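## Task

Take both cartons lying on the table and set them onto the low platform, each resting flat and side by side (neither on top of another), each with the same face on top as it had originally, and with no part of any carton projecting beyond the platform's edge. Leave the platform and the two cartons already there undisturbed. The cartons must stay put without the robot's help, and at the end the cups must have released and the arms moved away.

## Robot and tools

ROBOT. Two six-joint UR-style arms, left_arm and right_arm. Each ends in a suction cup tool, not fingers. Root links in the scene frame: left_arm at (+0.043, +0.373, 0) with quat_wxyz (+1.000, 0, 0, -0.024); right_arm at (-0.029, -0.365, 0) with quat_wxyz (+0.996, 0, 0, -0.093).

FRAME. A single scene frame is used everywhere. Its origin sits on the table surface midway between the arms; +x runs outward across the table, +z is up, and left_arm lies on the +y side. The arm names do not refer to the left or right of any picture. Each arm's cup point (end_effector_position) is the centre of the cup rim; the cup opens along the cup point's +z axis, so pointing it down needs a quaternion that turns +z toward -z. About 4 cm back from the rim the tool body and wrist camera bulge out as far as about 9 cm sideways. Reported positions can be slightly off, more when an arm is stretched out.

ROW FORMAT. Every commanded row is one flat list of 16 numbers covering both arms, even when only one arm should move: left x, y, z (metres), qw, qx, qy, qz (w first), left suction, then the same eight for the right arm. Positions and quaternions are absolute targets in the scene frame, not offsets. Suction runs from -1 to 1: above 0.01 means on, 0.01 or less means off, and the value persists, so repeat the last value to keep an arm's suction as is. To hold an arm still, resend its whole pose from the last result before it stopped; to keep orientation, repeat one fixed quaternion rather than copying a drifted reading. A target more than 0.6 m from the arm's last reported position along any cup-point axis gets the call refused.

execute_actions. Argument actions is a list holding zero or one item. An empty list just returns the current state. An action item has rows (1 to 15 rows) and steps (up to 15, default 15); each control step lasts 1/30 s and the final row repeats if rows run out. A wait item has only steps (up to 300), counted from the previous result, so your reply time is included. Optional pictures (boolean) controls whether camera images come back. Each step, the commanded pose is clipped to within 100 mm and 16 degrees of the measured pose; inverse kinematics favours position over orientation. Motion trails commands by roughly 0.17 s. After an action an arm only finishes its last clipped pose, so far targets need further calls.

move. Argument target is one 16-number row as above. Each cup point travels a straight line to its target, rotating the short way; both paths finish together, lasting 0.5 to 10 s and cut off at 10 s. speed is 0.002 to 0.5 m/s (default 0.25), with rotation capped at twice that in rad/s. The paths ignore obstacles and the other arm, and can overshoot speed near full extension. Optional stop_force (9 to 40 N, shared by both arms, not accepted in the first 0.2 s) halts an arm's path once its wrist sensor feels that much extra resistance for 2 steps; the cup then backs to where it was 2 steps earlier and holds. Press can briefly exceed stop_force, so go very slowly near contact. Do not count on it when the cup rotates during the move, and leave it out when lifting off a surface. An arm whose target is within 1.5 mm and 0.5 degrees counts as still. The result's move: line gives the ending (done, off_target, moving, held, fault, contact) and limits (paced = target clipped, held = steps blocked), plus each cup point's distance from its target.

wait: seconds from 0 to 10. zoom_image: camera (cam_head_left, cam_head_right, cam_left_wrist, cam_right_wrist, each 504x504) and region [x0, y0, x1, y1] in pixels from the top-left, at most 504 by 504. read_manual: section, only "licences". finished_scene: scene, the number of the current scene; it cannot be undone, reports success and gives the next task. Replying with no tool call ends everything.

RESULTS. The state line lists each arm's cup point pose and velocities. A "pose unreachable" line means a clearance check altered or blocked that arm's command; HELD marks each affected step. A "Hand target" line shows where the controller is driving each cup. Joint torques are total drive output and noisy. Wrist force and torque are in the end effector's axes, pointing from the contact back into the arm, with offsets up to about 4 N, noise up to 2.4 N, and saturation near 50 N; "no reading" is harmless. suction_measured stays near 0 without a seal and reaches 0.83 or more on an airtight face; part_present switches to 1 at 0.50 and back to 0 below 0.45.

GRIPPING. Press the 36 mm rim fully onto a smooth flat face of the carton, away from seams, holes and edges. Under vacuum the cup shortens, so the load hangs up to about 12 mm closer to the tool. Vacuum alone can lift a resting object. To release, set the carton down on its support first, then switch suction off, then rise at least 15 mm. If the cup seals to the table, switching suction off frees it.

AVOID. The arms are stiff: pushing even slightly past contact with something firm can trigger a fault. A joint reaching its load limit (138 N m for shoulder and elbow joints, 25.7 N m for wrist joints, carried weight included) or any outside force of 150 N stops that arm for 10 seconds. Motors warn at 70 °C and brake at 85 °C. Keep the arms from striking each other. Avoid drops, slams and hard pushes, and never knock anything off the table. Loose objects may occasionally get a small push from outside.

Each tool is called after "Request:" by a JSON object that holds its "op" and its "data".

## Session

Request:
{"op": "execute_actions", "data": {"actions": []}}

Scene clock: 0.00 s of 9600.00 s.
left_arm: end_effector_position=(+0.4713, +0.3518, +0.4093) suction_measured=0.00 part_present=0 end_effector_quat_wxyz=(-0.000, +0.025, +1.000, -0.000) end_effector_velocity=(+0.000, +0.000, +0.000) end_effector_angular_velocity=(+0.001, -0.001, -0.001) | right_arm: end_effector_position=(+0.3924, -0.4443, +0.4088) suction_measured=0.00 part_present=0 end_effector_quat_wxyz=(-0.000, +0.093, +0.996, +0.000) end_effector_velocity=(-0.000, +0.001, +0.000) end_effector_angular_velocity=(+0.000, -0.001, +0.001)
Joint positions: left_arm=[-0.317 -1.746  1.517 -1.342 -1.571  1.255] | right_arm=[ 3.458 -1.396 -1.518 -1.799  1.572  1.888]
Joint velocities: left_arm=[-0.    -0.    -0.    -0.     0.001  0.001] | right_arm=[0.001 0.001 0.    0.    0.    0.   ]
Joint torques (N m, as the arm reports them, + toward a larger angle): no reading
Wrist force (N, on the end effector, along its own x y z axes, offset not removed): no reading
Wrist torque (N m, same axes, about the end effector's origin, offset not removed): no reading
Hand target (left_arm): +0.471, +0.352, +0.409; -0.000, +0.025, +1.000, -0.000
Hand target (right_arm): +0.392, -0.444, +0.409; -0.000, +0.093, +0.996, +0.000

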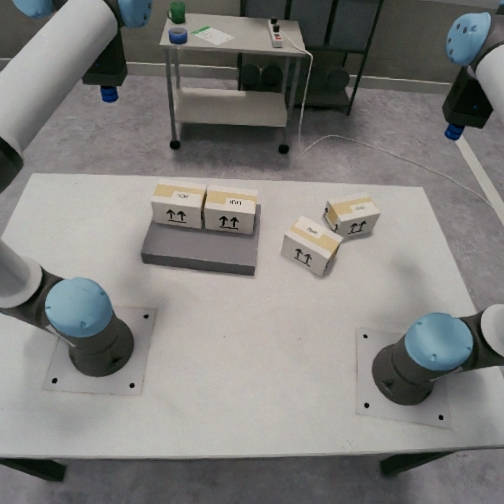

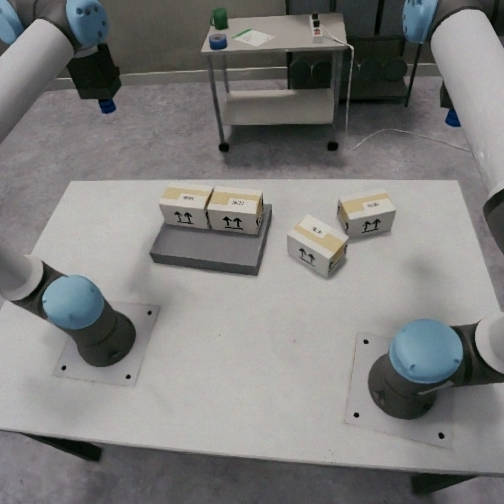

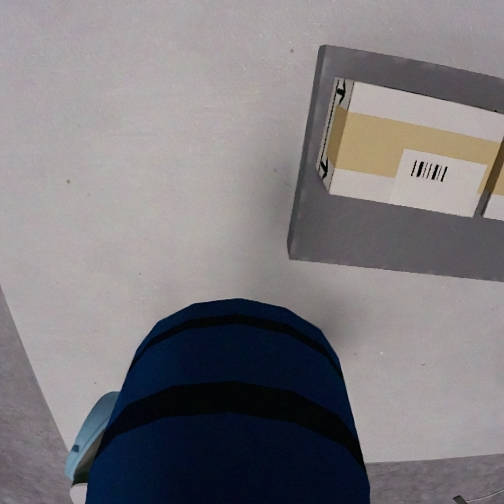

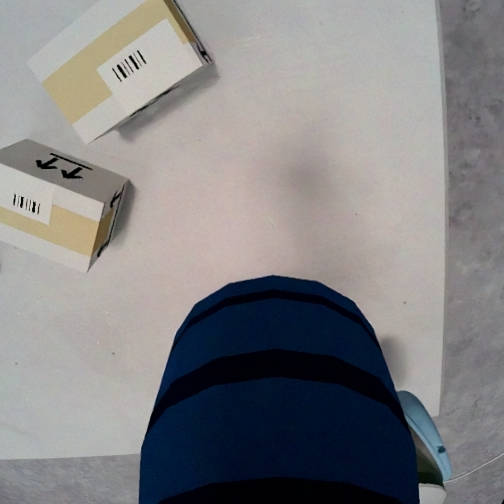

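Request:
{"op": "move", "data": {"target": [0.40,0.14,0.36,0,0,1,0,0,0.42,-0.27,0.36,0,0,1,0,0], "speed": 0.4}}

Scene clock: 17.60 s of 9600.00 s.
left_arm: end_effector_position=(+0.3998, +0.1403, +0.3600) suction_measured=0.00 part_present=0 end_effector_quat_wxyz=(-0.000, +0.000, +1.000, +0.000) end_effector_velocity=(-0.000, -0.002, -0.000) end_effector_angular_velocity=(+0.001, -0.002, +0.002) | right_arm: end_effector_position=(+0.4198, -0.2701, +0.3600) suction_measured=0.00 part_present=0 end_effector_quat_wxyz=(-0.000, +0.000, +1.000, -0.000) end_effector_velocity=(+0.000, +0.002, +0.000) end_effector_angular_velocity=(+0.001, -0.000, +0.003)
Joint positions: left_arm=[-0.848 -1.772  1.665 -1.464 -1.571  0.675] | right_arm=[ 3.831 -1.451 -1.598 -1.664  1.571  2.074]
Joint velocities: left_arm=[-0.005  0.002 -0.001 -0.001  0.002 -0.007] | right_arm=[ 0.004 -0.002  0.002  0.     0.001  0.001]
Joint torques (N m, as the arm reports them, + toward a larger angle): left_arm=[-14.98 -11.58 -36.01  -4.74   2.61  -1.92] | right_arm=[15.59 12.1  29.54  5.29 -2.3   1.66]
Wrist force (N, on the end effector, along its own x y z axes, offset not removed): left_arm=[-0.3 -1.7 0.3] | right_arm=[0.3 -0.4 0.3]
Wrist torque (N m, same axes, about the end effector's origin, offset not removed): left_arm=[-0.29 0.16 0.07] | right_arm=[-0.10 -0.03 -0.10]
Hand target (left_arm): +0.400, +0.140, +0.360; -0.000, +0.000, +1.000, +0.000
Hand target (right_arm): +0.420, -0.270, +0.360; -0.000, -0.000, +1.000, -0.000
Off the commanded pose (left_arm): 0.000 m, 0 deg.
Off the commanded pose (right_arm): 0.000 m, 0 deg.
After step 90, 13.37 s passed at rest.
move: done

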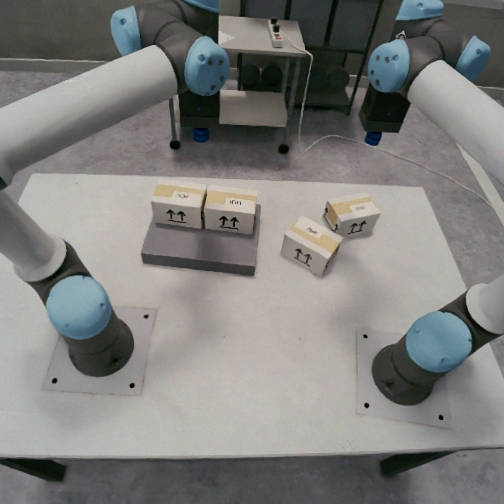

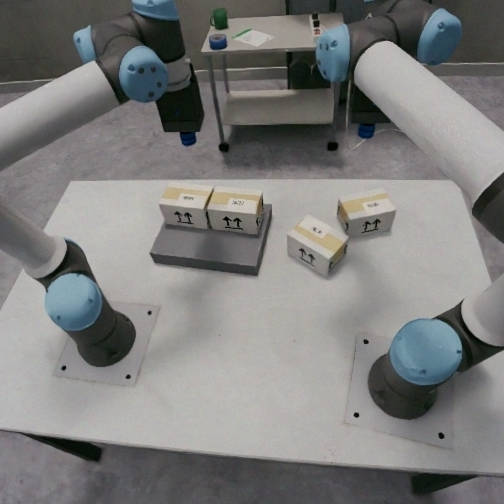

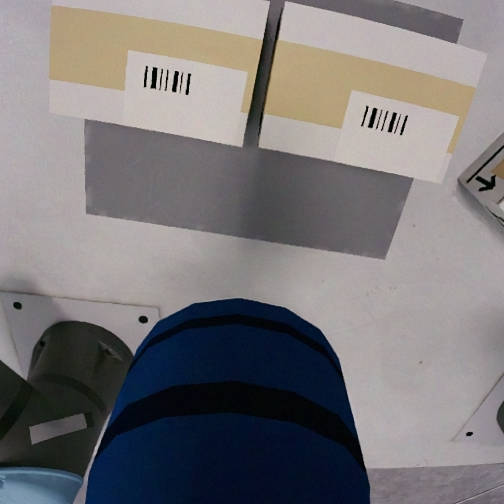

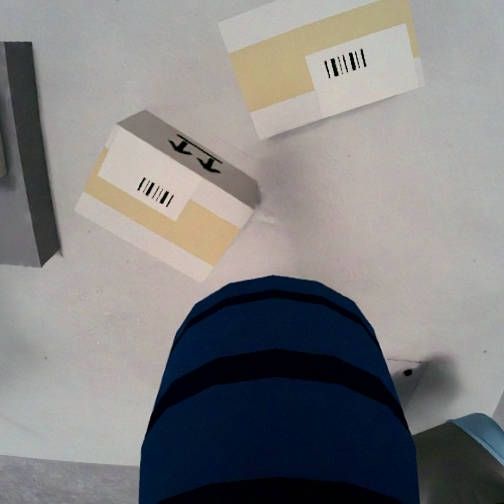

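Request:
{"op": "zoom_image", "data": {"camera": "cam_head_left", "region": [130, 170, 400, 300]}}

Region (130, 170, 400, 300) of cam_head_left's 504x504 image, scaled by 1.867, with more detail than that image has; it fills the top 243 rows of this view, and the rest is white.

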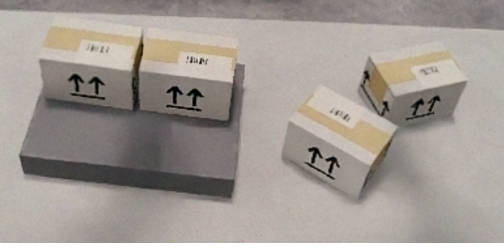

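Request:
{"op": "move", "data": {"target": [0.33,0.36,0.36,0,0,1,0,0,0.354,-0.184,0.17,0,0.28,0.96,0,0], "speed": 0.3}}

Scene clock: 79.20 s of 9600.00 s.
left_arm: end_effector_position=(+0.3303, +0.3599, +0.3600) suction_measured=0.00 part_present=0 end_effector_quat_wxyz=(+0.000, -0.000, +1.000, +0.000) end_effector_velocity=(-0.000, +0.002, +0.000) end_effector_angular_velocity=(-0.001, +0.000, -0.000) | right_arm: end_effector_position=(+0.3539, -0.1842, +0.1702) suction_measured=0.00 part_present=0 end_effector_quat_wxyz=(-0.000, +0.280, +0.960, -0.000) end_effector_velocity=(-0.000, +0.001, -0.002) end_effector_angular_velocity=(-0.000, -0.002, -0.007)
Joint positions: left_arm=[-0.48  -2.128  1.877 -1.32  -1.571  1.043] | right_arm=[ 4.089 -1.433 -2.109 -1.171  1.571  2.899]
Joint velocities: left_arm=[ 0.008 -0.001 -0.     0.001 -0.001  0.008] | right_arm=[ 0.002 -0.002 -0.004  0.007 -0.001  0.009]
Joint torques (N m, as the arm reports them, + toward a larger angle): left_arm=[ 12.52  -8.18 -11.02  -0.63  -2.87   2.13] | right_arm=[14.61  8.61  8.15  5.06 -1.68  1.76]
Wrist force (N, on the end effector, along its own x y z axes, offset not removed): left_arm=[-0.8 0.3 -1.0] | right_arm=[-0.5 -0.1 -1.2]
Wrist torque (N m, same axes, about the end effector's origin, offset not removed): left_arm=[0.10 0.24 0.16] | right_arm=[-0.10 0.09 -0.10]
Hand target (left_arm): +0.330, +0.360, +0.360; +0.000, -0.000, +1.000, -0.000
Hand target (right_arm): +0.354, -0.184, +0.170; -0.000, +0.280, +0.960, -0.000
Off the commanded pose (left_arm): 0.000 m, 0 deg.
Off the commanded pose (right_arm): 0.000 m, 0 deg.
After step 90, 57.07 s passed at rest.
move: done

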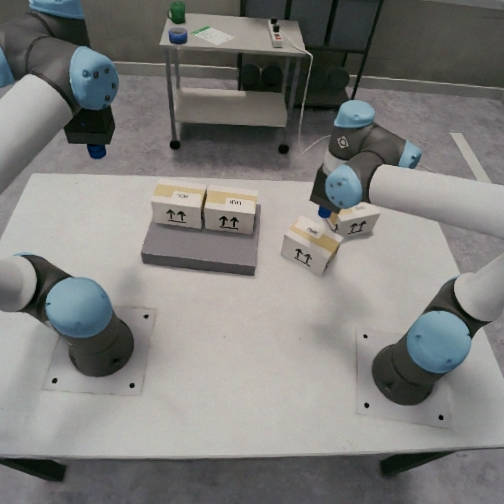

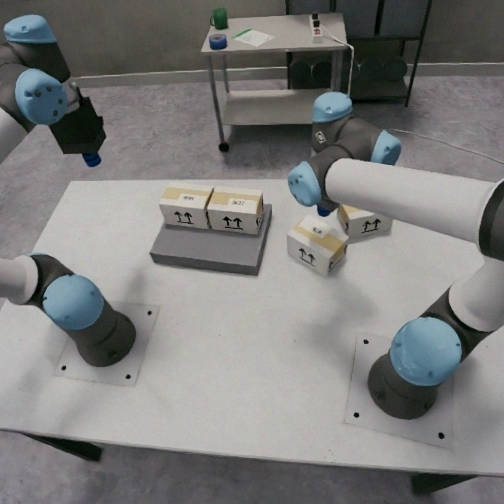

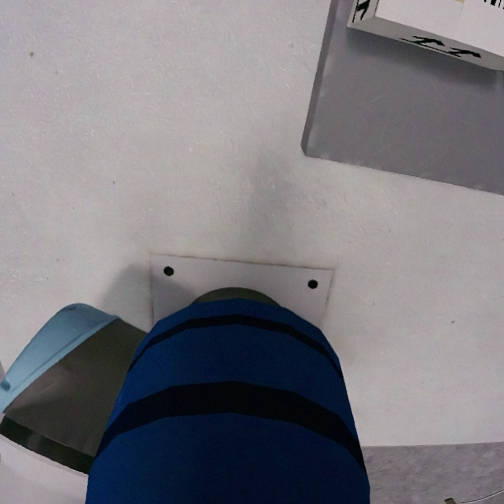

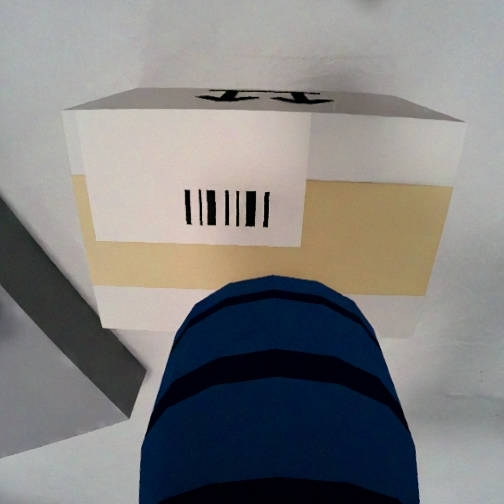

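Request:
{"op": "move", "data": {"target": [0.33,0.36,0.36,0,0,1,0,0,0.369,-0.172,0.125,0,0.29,0.957,0,0], "speed": 0.15}}

Scene clock: 94.10 s of 9600.00 s.
left_arm: end_effector_position=(+0.3300, +0.3600, +0.3600) suction_measured=0.00 part_present=0 end_effector_quat_wxyz=(+0.000, -0.000, +1.000, -0.000) end_effector_velocity=(+0.000, +0.000, -0.000) end_effector_angular_velocity=(+0.001, -0.000, +0.000) | right_arm: end_effector_position=(+0.3689, -0.1721, +0.1252) suction_measured=0.00 part_present=0 end_effector_quat_wxyz=(+0.000, +0.290, +0.957, -0.000) end_effector_velocity=(+0.001, +0.001, -0.002) end_effector_angular_velocity=(-0.001, -0.000, +0.000)
Joint positions: left_arm=[-0.48  -2.128  1.877 -1.32  -1.571  1.043] | right_arm=[ 4.085 -1.538 -2.144 -1.031  1.571  2.917]
Joint velocities: left_arm=[-0.    -0.     0.    -0.     0.001 -0.   ] | right_arm=[ 0.    -0.005 -0.001  0.005 -0.001  0.   ]
Joint torques (N m, as the arm reports them, + toward a larger angle): left_arm=[-15.04  -7.4   -9.66  -0.78  -2.42  -1.59] | right_arm=[-15.82  10.57  10.11   5.22  -0.78   1.6 ]
Wrist force (N, on the end effector, along its own x y z axes, offset not removed): left_arm=[-1.3 0.0 1.3] | right_arm=[-0.2 -0.2 -0.4]
Wrist torque (N m, same axes, about the end effector's origin, offset not removed): left_arm=[-0.08 0.32 0.24] | right_arm=[-0.08 0.01 -0.06]
Hand target (left_arm): +0.330, +0.360, +0.360; -0.000, -0.000, +1.000, -0.000
Hand target (right_arm): +0.369, -0.172, +0.125; -0.000, +0.290, +0.957, +0.000
Off the commanded pose (left_arm): 0.000 m, 0 deg.
Off the commanded pose (right_arm): 0.000 m, 0 deg.
After step 90, 11.00 s passed at rest.
move: done

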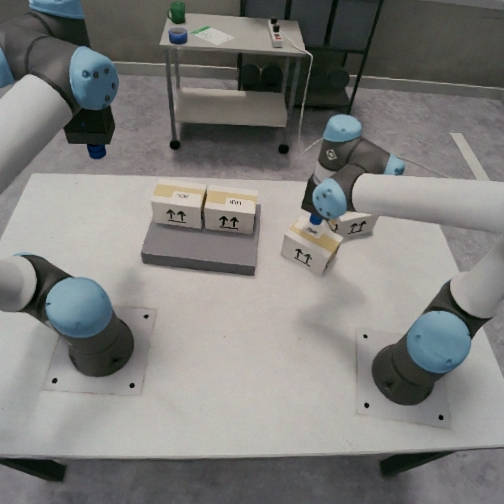

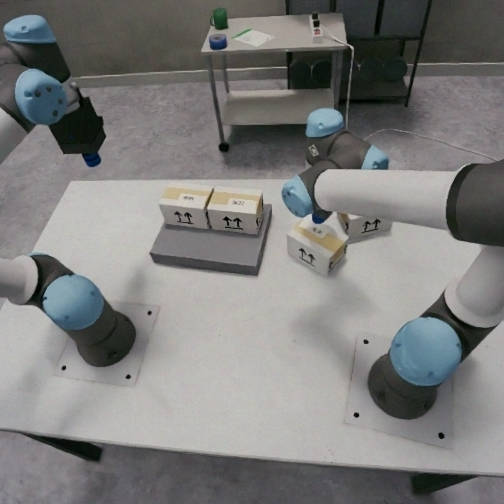

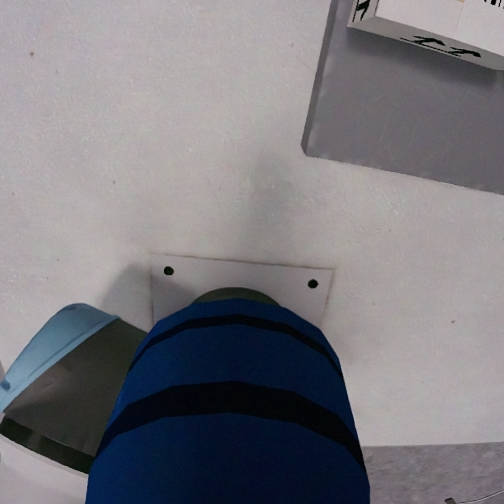

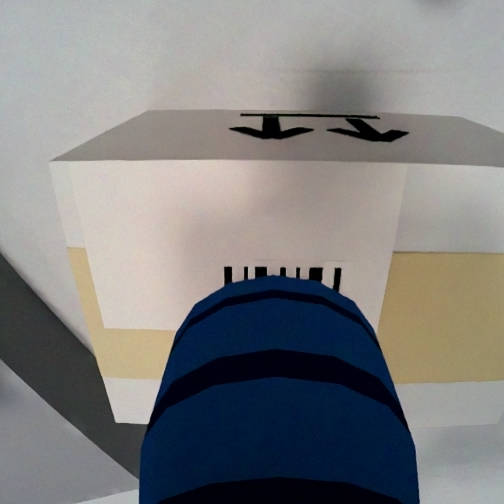

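Request:
{"op": "move", "data": {"target": [0.33,0.36,0.36,0,0,1,0,1,0.369,-0.172,0.06,0,0.29,0.957,0,1], "speed": 0.015, "stop_force": 10}}

Scene clock: 105.40 s of 9600.00 s.
left_arm: end_effector_position=(+0.3300, +0.3600, +0.3600) suction_measured=0.00 part_present=0 end_effector_quat_wxyz=(-0.000, -0.000, +1.000, -0.000) end_effector_velocity=(-0.000, -0.000, +0.000) end_effector_angular_velocity=(-0.001, +0.000, -0.002) | right_arm: end_effector_position=(+0.3689, -0.1721, +0.0753) suction_measured=0.98 part_present=1 end_effector_quat_wxyz=(-0.000, +0.290, +0.957, -0.000) end_effector_velocity=(-0.001, -0.000, +0.003) end_effector_angular_velocity=(-0.002, +0.003, +0.001)
Joint positions: left_arm=[-0.48  -2.128  1.877 -1.32  -1.571  1.043] | right_arm=[ 4.085 -1.621 -2.216 -0.876  1.571  2.917]
Joint velocities: left_arm=[-0.    -0.    -0.001  0.    -0.001  0.001] | right_arm=[ 0.     0.006  0.006 -0.015  0.    -0.   ]
Joint torques (N m, as the arm reports them, + toward a larger angle): left_arm=[-15.25  -6.77  -9.48  -0.81  -1.52  -1.45] | right_arm=[-11.07  17.19  17.43  -1.11  -0.15   1.45]
Wrist force (N, on the end effector, along its own x y z axes, offset not removed): left_arm=[-1.5 -0.4 0.8] | right_arm=[0.9 -9.7 -36.0]
Wrist torque (N m, same axes, about the end effector's origin, offset not removed): left_arm=[0.04 0.37 0.03] | right_arm=[-0.35 0.21 -0.11]
Hand target (left_arm): +0.330, +0.360, +0.360; -0.000, -0.000, +1.000, -0.000
Hand target (right_arm): +0.369, -0.172, +0.076; -0.000, +0.290, +0.957, +0.000
Off the commanded pose (left_arm): 0.000 m, 0 deg.
Off the commanded pose (right_arm): 0.015 m, 0 deg.
After step 90, 4.60 s passed at rest.
move: contact (right_arm)

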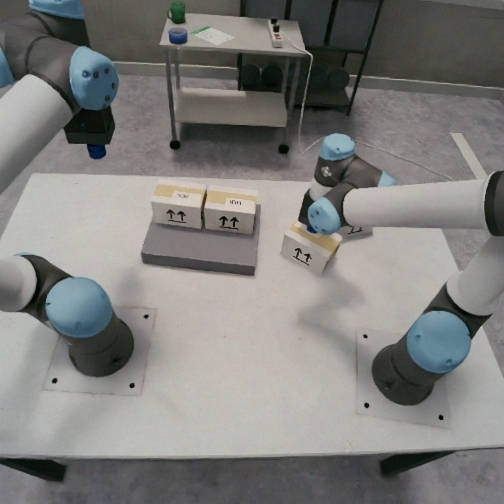

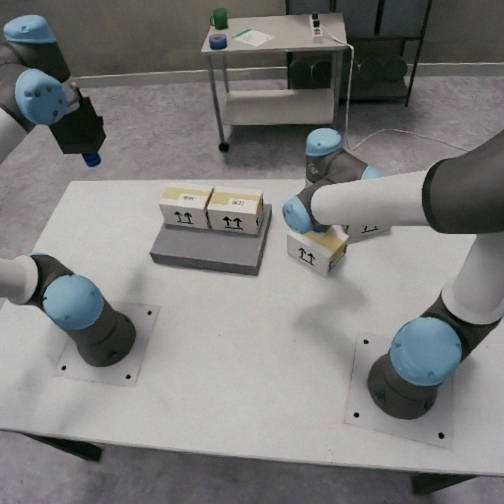

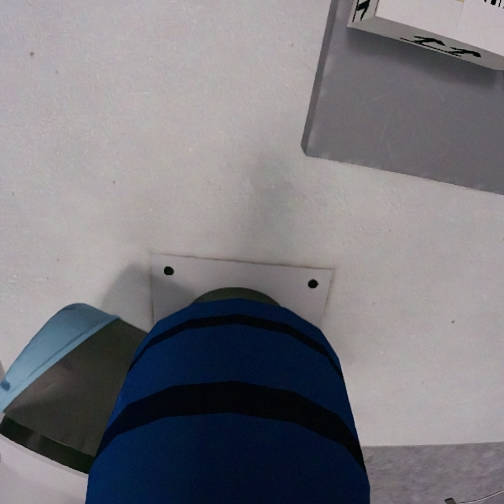

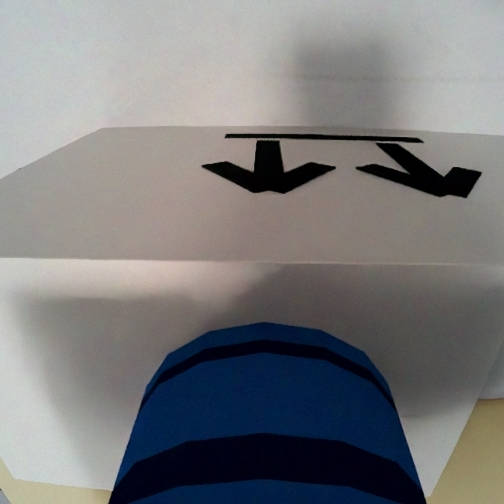

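Request:
{"op": "move", "data": {"target": [0.26,0.52,0.40,0,0,1,0,0,0.369,-0.172,0.24,0,0.29,0.957,0,1], "speed": 0.25}}

Request:
{"op": "move", "data": {"target": [0.26,0.52,0.40,0,0,1,0,0,0.368,0.20,0.24,0,0.052,0.9986,0,1], "speed": 0.2}}

Scene clock: 132.63 s of 9600.00 s.
left_arm: end_effector_position=(+0.2602, +0.5199, +0.4000) suction_measured=0.00 part_present=0 end_effector_quat_wxyz=(+0.000, -0.000, +1.000, +0.000) end_effector_velocity=(-0.000, +0.002, +0.001) end_effector_angular_velocity=(-0.003, +0.000, -0.001) | right_arm: end_effector_position=(+0.3691, -0.1720, +0.2399) suction_measured=0.98 part_present=1 end_effector_quat_wxyz=(+0.000, +0.290, +0.957, +0.000) end_effector_velocity=(-0.000, +0.001, +0.001) end_effector_angular_velocity=(+0.001, +0.001, +0.001)
Joint positions: left_arm=[ 0.108 -2.165  1.784 -1.19  -1.57   1.631] | right_arm=[ 4.085 -1.427 -1.927 -1.358  1.571  2.917]
Joint velocities: left_arm=[ 0.013  0.005 -0.003 -0.    -0.003  0.014] | right_arm=[ 0.001  0.     0.003 -0.004  0.001 -0.   ]
Joint torques (N m, as the arm reports them, + toward a larger angle): left_arm=[ 13.91   9.19 -35.11  -4.83  -2.57   2.05] | right_arm=[14.89 28.46 31.55  0.77  1.91  1.65]
Wrist force (N, on the end effector, along its own x y z axes, offset not removed): left_arm=[-1.7 1.5 -0.9] | right_arm=[0.8 -0.9 5.8]
Wrist torque (N m, same axes, about the end effector's origin, offset not removed): left_arm=[0.24 0.40 0.18] | right_arm=[-0.33 -0.28 -0.10]
Hand target (left_arm): +0.260, +0.520, +0.400; +0.000, -0.000, +1.000, +0.000
Hand target (right_arm): +0.369, -0.172, +0.240; +0.000, +0.290, +0.957, +0.000
Off the commanded pose (left_arm): 0.000 m, 0 deg.
Off the commanded pose (right_arm): 0.000 m, 0 deg.
After step 90, 22.90 s passed at rest.
move: done

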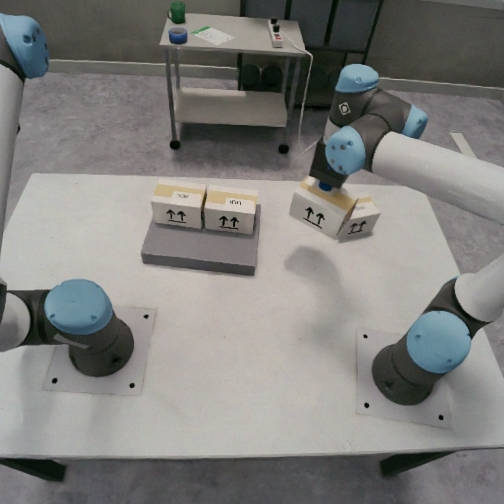

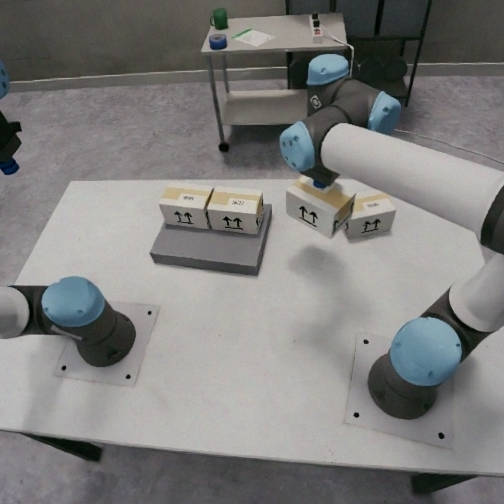

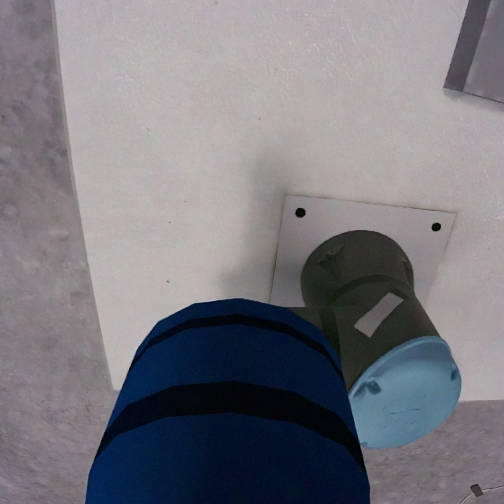

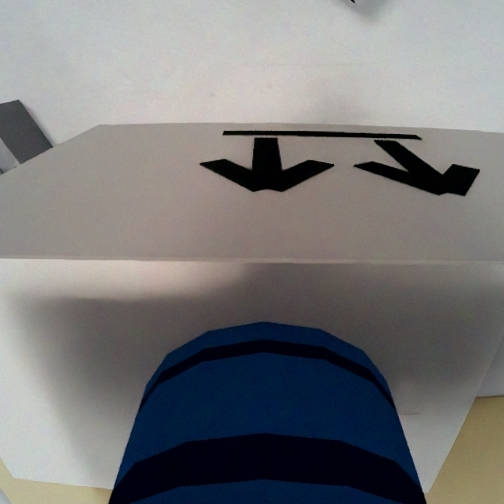

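Scene clock: 135.07 s of 9600.00 s.
left_arm: end_effector_position=(+0.2600, +0.5200, +0.4000) suction_measured=0.00 part_present=0 end_effector_quat_wxyz=(+0.000, +0.000, +1.000, +0.000) end_effector_velocity=(+0.000, -0.000, +0.000) end_effector_angular_velocity=(-0.001, -0.000, -0.001) | right_arm: end_effector_position=(+0.3679, +0.1998, +0.2399) suction_measured=0.98 part_present=1 end_effector_quat_wxyz=(+0.000, +0.052, +0.999, -0.000) end_effector_velocity=(+0.001, +0.001, -0.000) end_effector_angular_velocity=(+0.000, +0.002, +0.000)
Joint positions: left_arm=[ 0.109 -2.165  1.784 -1.189 -1.571  1.632] | right_arm=[ 4.48  -2.029 -1.222 -1.461  1.571  2.827]
Joint velocities: left_arm=[ 0.    -0.    -0.    -0.    -0.001  0.001] | right_arm=[-0.001 -0.005  0.007 -0.003  0.002 -0.002]
Joint torques (N m, as the arm reports them, + toward a larger angle): left_arm=[ 14.21   6.14 -35.91  -0.76  -2.5    2.09] | right_arm=[14.84 38.97 31.86  0.59  1.91 -1.69]
Wrist force (N, on the end effector, along its own x y z axes, offset not removed): left_arm=[-0.3 0.9 -1.4] | right_arm=[0.8 -1.4 4.6]
Wrist torque (N m, same axes, about the end effector's origin, offset not removed): left_arm=[0.22 0.36 0.25] | right_arm=[-0.38 -0.18 -0.10]
Hand target (left_arm): +0.260, +0.520, +0.400; +0.000, -0.000, +1.000, +0.000
Hand target (right_arm): +0.368, +0.200, +0.240; -0.000, +0.052, +0.999, -0.000
Off the commanded pose (left_arm): 0.000 m, 0 deg.
Off the commanded pose (right_arm): 0.000 m, 0 deg.
move: done

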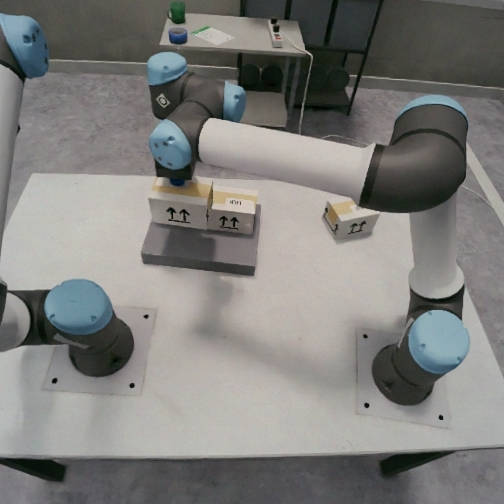

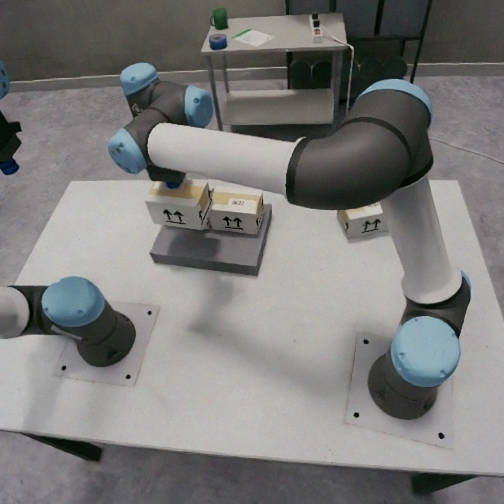

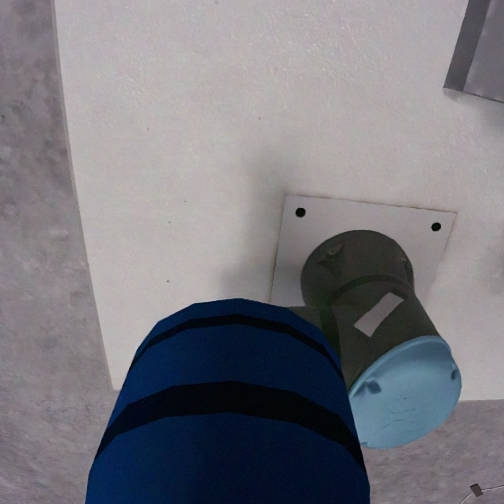

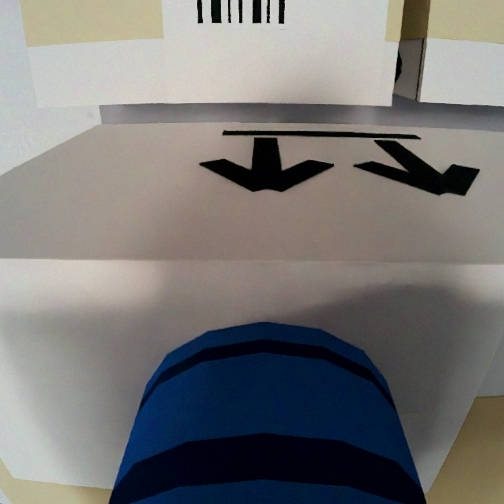

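Request:
{"op": "move", "data": {"target": [0.26,0.52,0.40,0,0,1,0,0,0.371,0.256,0.222,0,0.052,0.9986,0,1], "speed": 0.08}}

Request:
{"op": "move", "data": {"target": [0.26,0.52,0.40,0,0,1,0,0,0.371,0.256,0.138,0,0.052,0.9986,0,1], "speed": 0.02, "stop_force": 9}}

Request:
{"op": "zoom_image", "data": {"camera": "cam_head_left", "region": [130, 200, 280, 290]}}

Request:
{"op": "zoom_image", "data": {"camera": "cam_head_right", "region": [135, 200, 285, 290]}}

Scene clock: 161.37 s of 9600.00 s.
left_arm: end_effector_position=(+0.2600, +0.5200, +0.4000) suction_measured=0.00 part_present=0 end_effector_quat_wxyz=(-0.000, -0.000, +1.000, -0.000) end_effector_velocity=(+0.000, -0.000, +0.000) end_effector_angular_velocity=(+0.000, -0.000, +0.002) | right_arm: end_effector_position=(+0.3710, +0.2558, +0.2220) suction_measured=0.98 part_present=1 end_effector_quat_wxyz=(+0.000, +0.052, +0.999, +0.000) end_effector_velocity=(-0.000, +0.003, +0.001) end_effector_angular_velocity=(+0.004, +0.001, +0.000)
Joint positions: left_arm=[ 0.109 -2.165  1.784 -1.189 -1.571  1.632] | right_arm=[ 4.507 -2.16  -1.066 -1.486  1.571  2.854]
Joint velocities: left_arm=[-0.001  0.    -0.     0.     0.    -0.002] | right_arm=[ 0.001 -0.004  0.007  0.001  0.002  0.001]
Joint torques (N m, as the arm reports them, + toward a larger angle): left_arm=[ 13.8    9.08 -35.68  -0.83  -2.44   2.1 ] | right_arm=[15.84 43.44 32.67  0.83  1.95  1.57]
Wrist force (N, on the end effector, along its own x y z axes, offset not removed): left_arm=[-0.1 -1.2 -0.2] | right_arm=[0.0 -0.3 4.6]
Wrist torque (N m, same axes, about the end effector's origin, offset not removed): left_arm=[-0.22 0.07 0.09] | right_arm=[-0.19 -0.08 -0.10]
Hand target (left_arm): +0.260, +0.520, +0.400; +0.000, -0.000, +1.000, -0.000
Hand target (right_arm): +0.371, +0.256, +0.222; +0.000, +0.052, +0.999, -0.000
Off the commanded pose (left_arm): 0.000 m, 0 deg.
Off the commanded pose (right_arm): 0.000 m, 0 deg.
After step 90, 22.10 s passed at rest.
move: done

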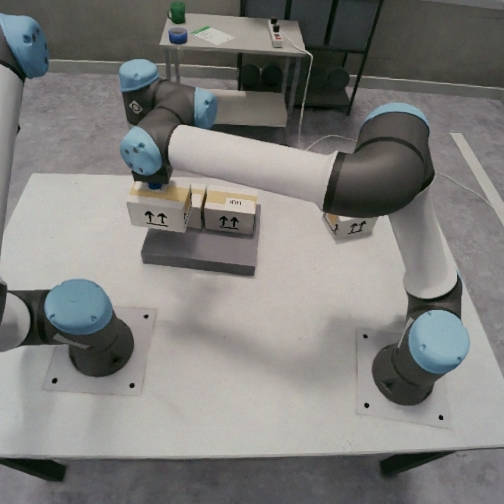

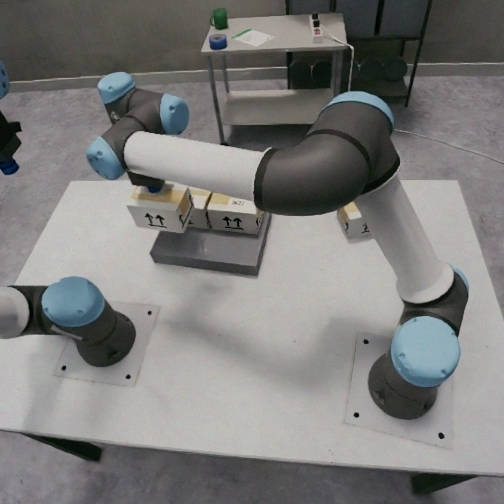

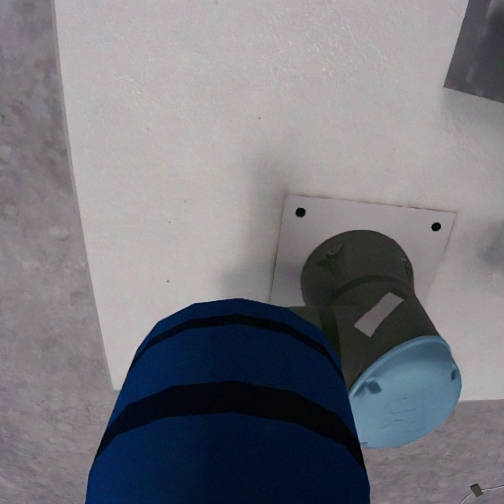

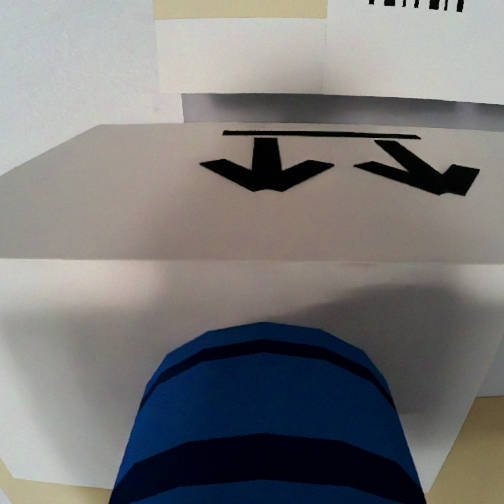

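Scene clock: 165.87 s of 9600.00 s.
left_arm: end_effector_position=(+0.2600, +0.5200, +0.4000) suction_measured=0.00 part_present=0 end_effector_quat_wxyz=(-0.000, -0.000, +1.000, -0.000) end_effector_velocity=(-0.000, +0.000, -0.000) end_effector_angular_velocity=(+0.000, +0.000, -0.000) | right_arm: end_effector_position=(+0.3710, +0.2560, +0.1382) suction_measured=0.98 part_present=1 end_effector_quat_wxyz=(-0.000, +0.052, +0.999, -0.000) end_effector_velocity=(-0.001, +0.000, -0.001) end_effector_angular_velocity=(+0.001, -0.001, +0.001)
Joint positions: left_arm=[ 0.109 -2.165  1.784 -1.189 -1.571  1.632] | right_arm=[ 4.507 -2.2   -1.219 -1.293  1.571  2.855]
Joint velocities: left_arm=[0. 0. 0. 0. 0. 0.] | right_arm=[ 0.001 -0.    -0.003  0.004 -0.     0.   ]
Joint torques (N m, as the arm reports them, + toward a larger angle): left_arm=[ 13.18   9.59 -35.33  -0.77  -2.44   1.88] | right_arm=[15.58 45.67 13.5   5.73  1.97  1.52]
Wrist force (N, on the end effector, along its own x y z axes, offset not removed): left_arm=[-0.2 -1.1 -0.2] | right_arm=[-0.4 -0.7 4.0]
Wrist torque (N m, same axes, about the end effector's origin, offset not removed): left_arm=[-0.14 0.09 0.18] | right_arm=[-0.24 -0.11 -0.20]
Hand target (left_arm): +0.260, +0.520, +0.400; -0.000, +0.000, +1.000, -0.000
Hand target (right_arm): +0.371, +0.256, +0.138; -0.000, +0.052, +0.999, -0.000
Off the commanded pose (left_arm): 0.000 m, 0 deg.
Off the commanded pose (right_arm): 0.000 m, 0 deg.
move: done

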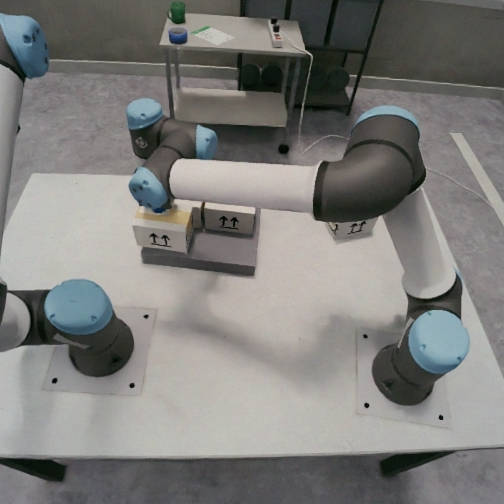

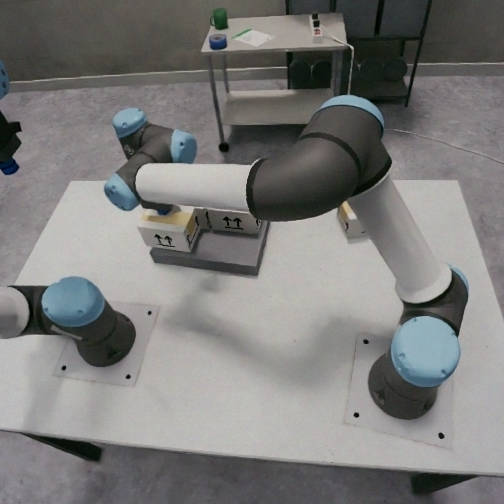

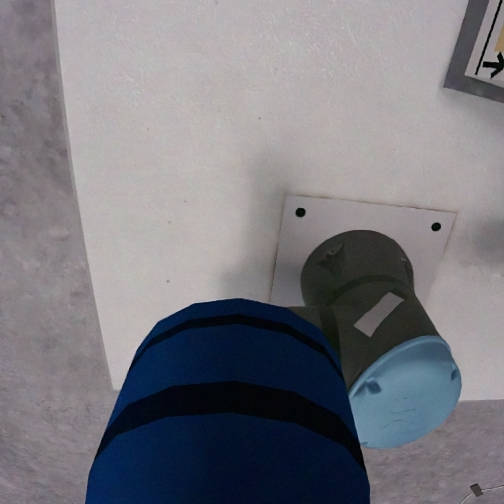

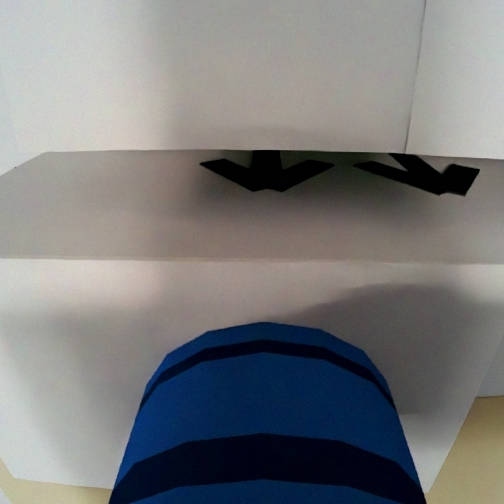

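Region (130, 200, 280, 290) of cam_head_left's 504x504 image, scaled by 3.360, with more detail than that image has; it fills the top 302 rows of this view, and the rest is white.

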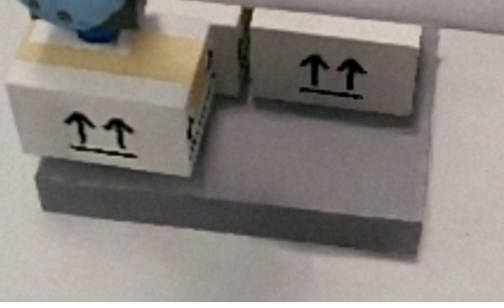

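Region (135, 200, 285, 290) of cam_head_right's 504x504 image, scaled by 3.360, with more detail than that image has; it fills the top 302 rows of this view, and the rest is white.

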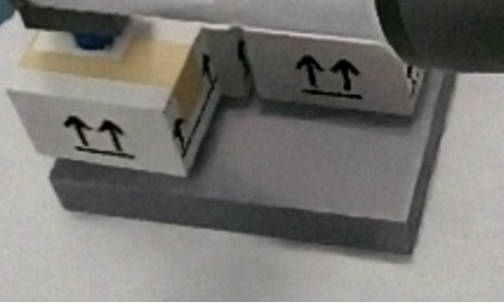

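Request:
{"op": "zoom_image", "data": {"camera": "cam_left_wrist", "region": [404, 0, 504, 120]}}

Region (404, 0, 504, 120) of cam_left_wrist's 504x504 image, scaled by 4.200, with more detail than that image has.

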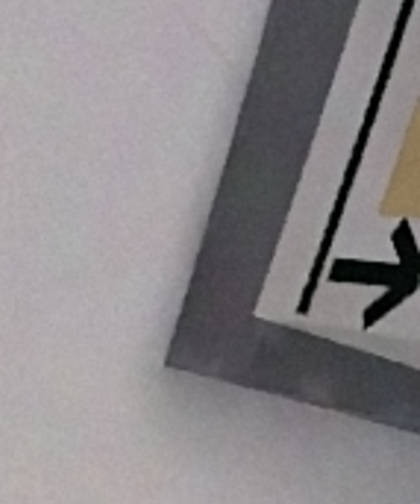

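Request:
{"op": "move", "data": {"target": [0.26,0.52,0.40,0,0,1,0,0,0.369,0.237,0.136,0,0.052,0.9986,0,1], "speed": 0.015}}

Request:
{"op": "zoom_image", "data": {"camera": "cam_head_left", "region": [130, 200, 280, 290]}}

Request:
{"op": "zoom_image", "data": {"camera": "cam_left_wrist", "region": [404, 0, 504, 120]}}

Scene clock: 187.80 s of 9600.00 s.
left_arm: end_effector_position=(+0.2600, +0.5200, +0.4000) suction_measured=0.00 part_present=0 end_effector_quat_wxyz=(-0.000, -0.000, +1.000, -0.000) end_effector_velocity=(+0.000, +0.000, +0.000) end_effector_angular_velocity=(+0.000, -0.000, -0.000) | right_arm: end_effector_position=(+0.3690, +0.2372, +0.1360) suction_measured=0.98 part_present=1 end_effector_quat_wxyz=(-0.000, +0.052, +0.999, -0.000) end_effector_velocity=(-0.002, -0.002, -0.001) end_effector_angular_velocity=(-0.003, +0.002, +0.002)
Joint positions: left_arm=[ 0.109 -2.165  1.784 -1.189 -1.571  1.632] | right_arm=[ 4.5   -2.161 -1.289 -1.262  1.571  2.847]
Joint velocities: left_arm=[ 0.     0.    -0.    -0.     0.     0.001] | right_arm=[ 0.001  0.004 -0.009  0.001  0.    -0.001]
Joint torques (N m, as the arm reports them, + toward a larger angle): left_arm=[ 13.23   9.51 -35.59  -0.9   -2.26   1.57] | right_arm=[-16.45  61.58  14.25   5.6    1.64  -1.69]
Wrist force (N, on the end effector, along its own x y z axes, offset not removed): left_arm=[-1.6 0.3 -1.7] | right_arm=[-0.3 -1.4 4.5]
Wrist torque (N m, same axes, about the end effector's origin, offset not removed): left_arm=[0.14 0.36 0.22] | right_arm=[-0.40 -0.15 -0.10]
Hand target (left_arm): +0.260, +0.520, +0.400; -0.000, +0.000, +1.000, -0.000
Hand target (right_arm): +0.369, +0.237, +0.136; -0.000, +0.052, +0.999, +0.000
Off the commanded pose (left_arm): 0.000 m, 0 deg.
Off the commanded pose (right_arm): 0.000 m, 0 deg.
After step 90, 17.40 s passed at rest.
move: done

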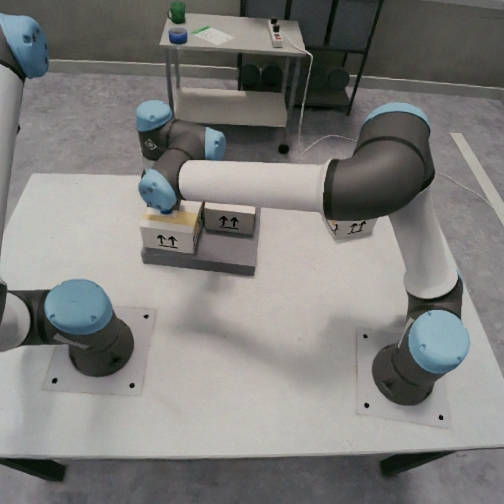

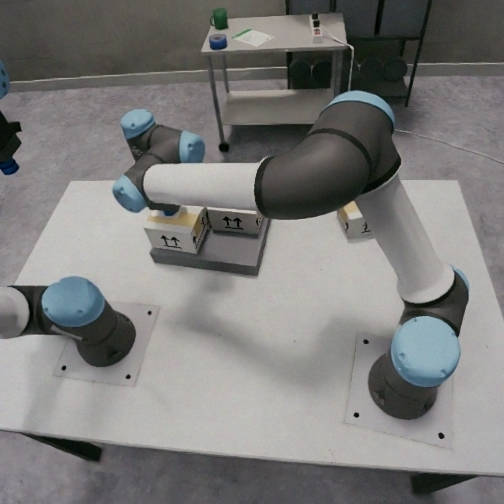

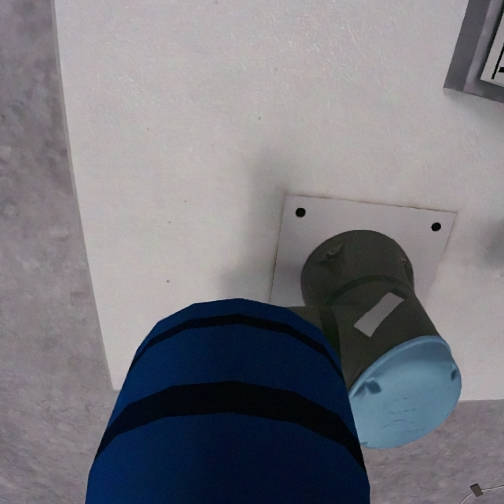

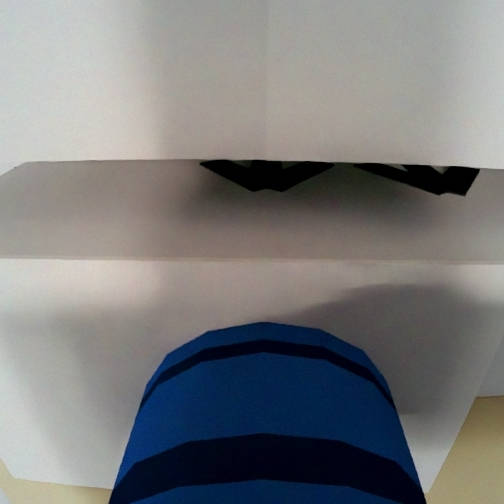

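Region (130, 200, 280, 290) of cam_head_left's 504x504 image, scaled by 3.360, with more detail than that image has; it fills the top 302 rows of this view, and the rest is white.

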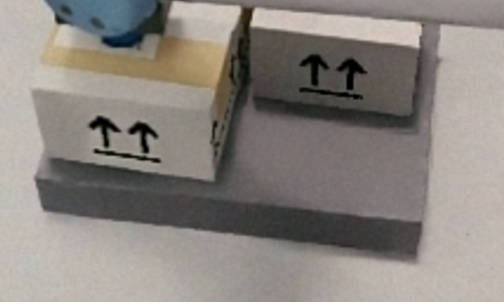

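Region (404, 0, 504, 120) of cam_left_wrist's 504x504 image, scaled by 4.200, with more detail than that image has.

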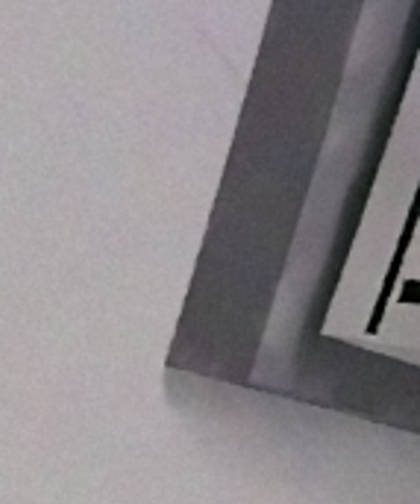

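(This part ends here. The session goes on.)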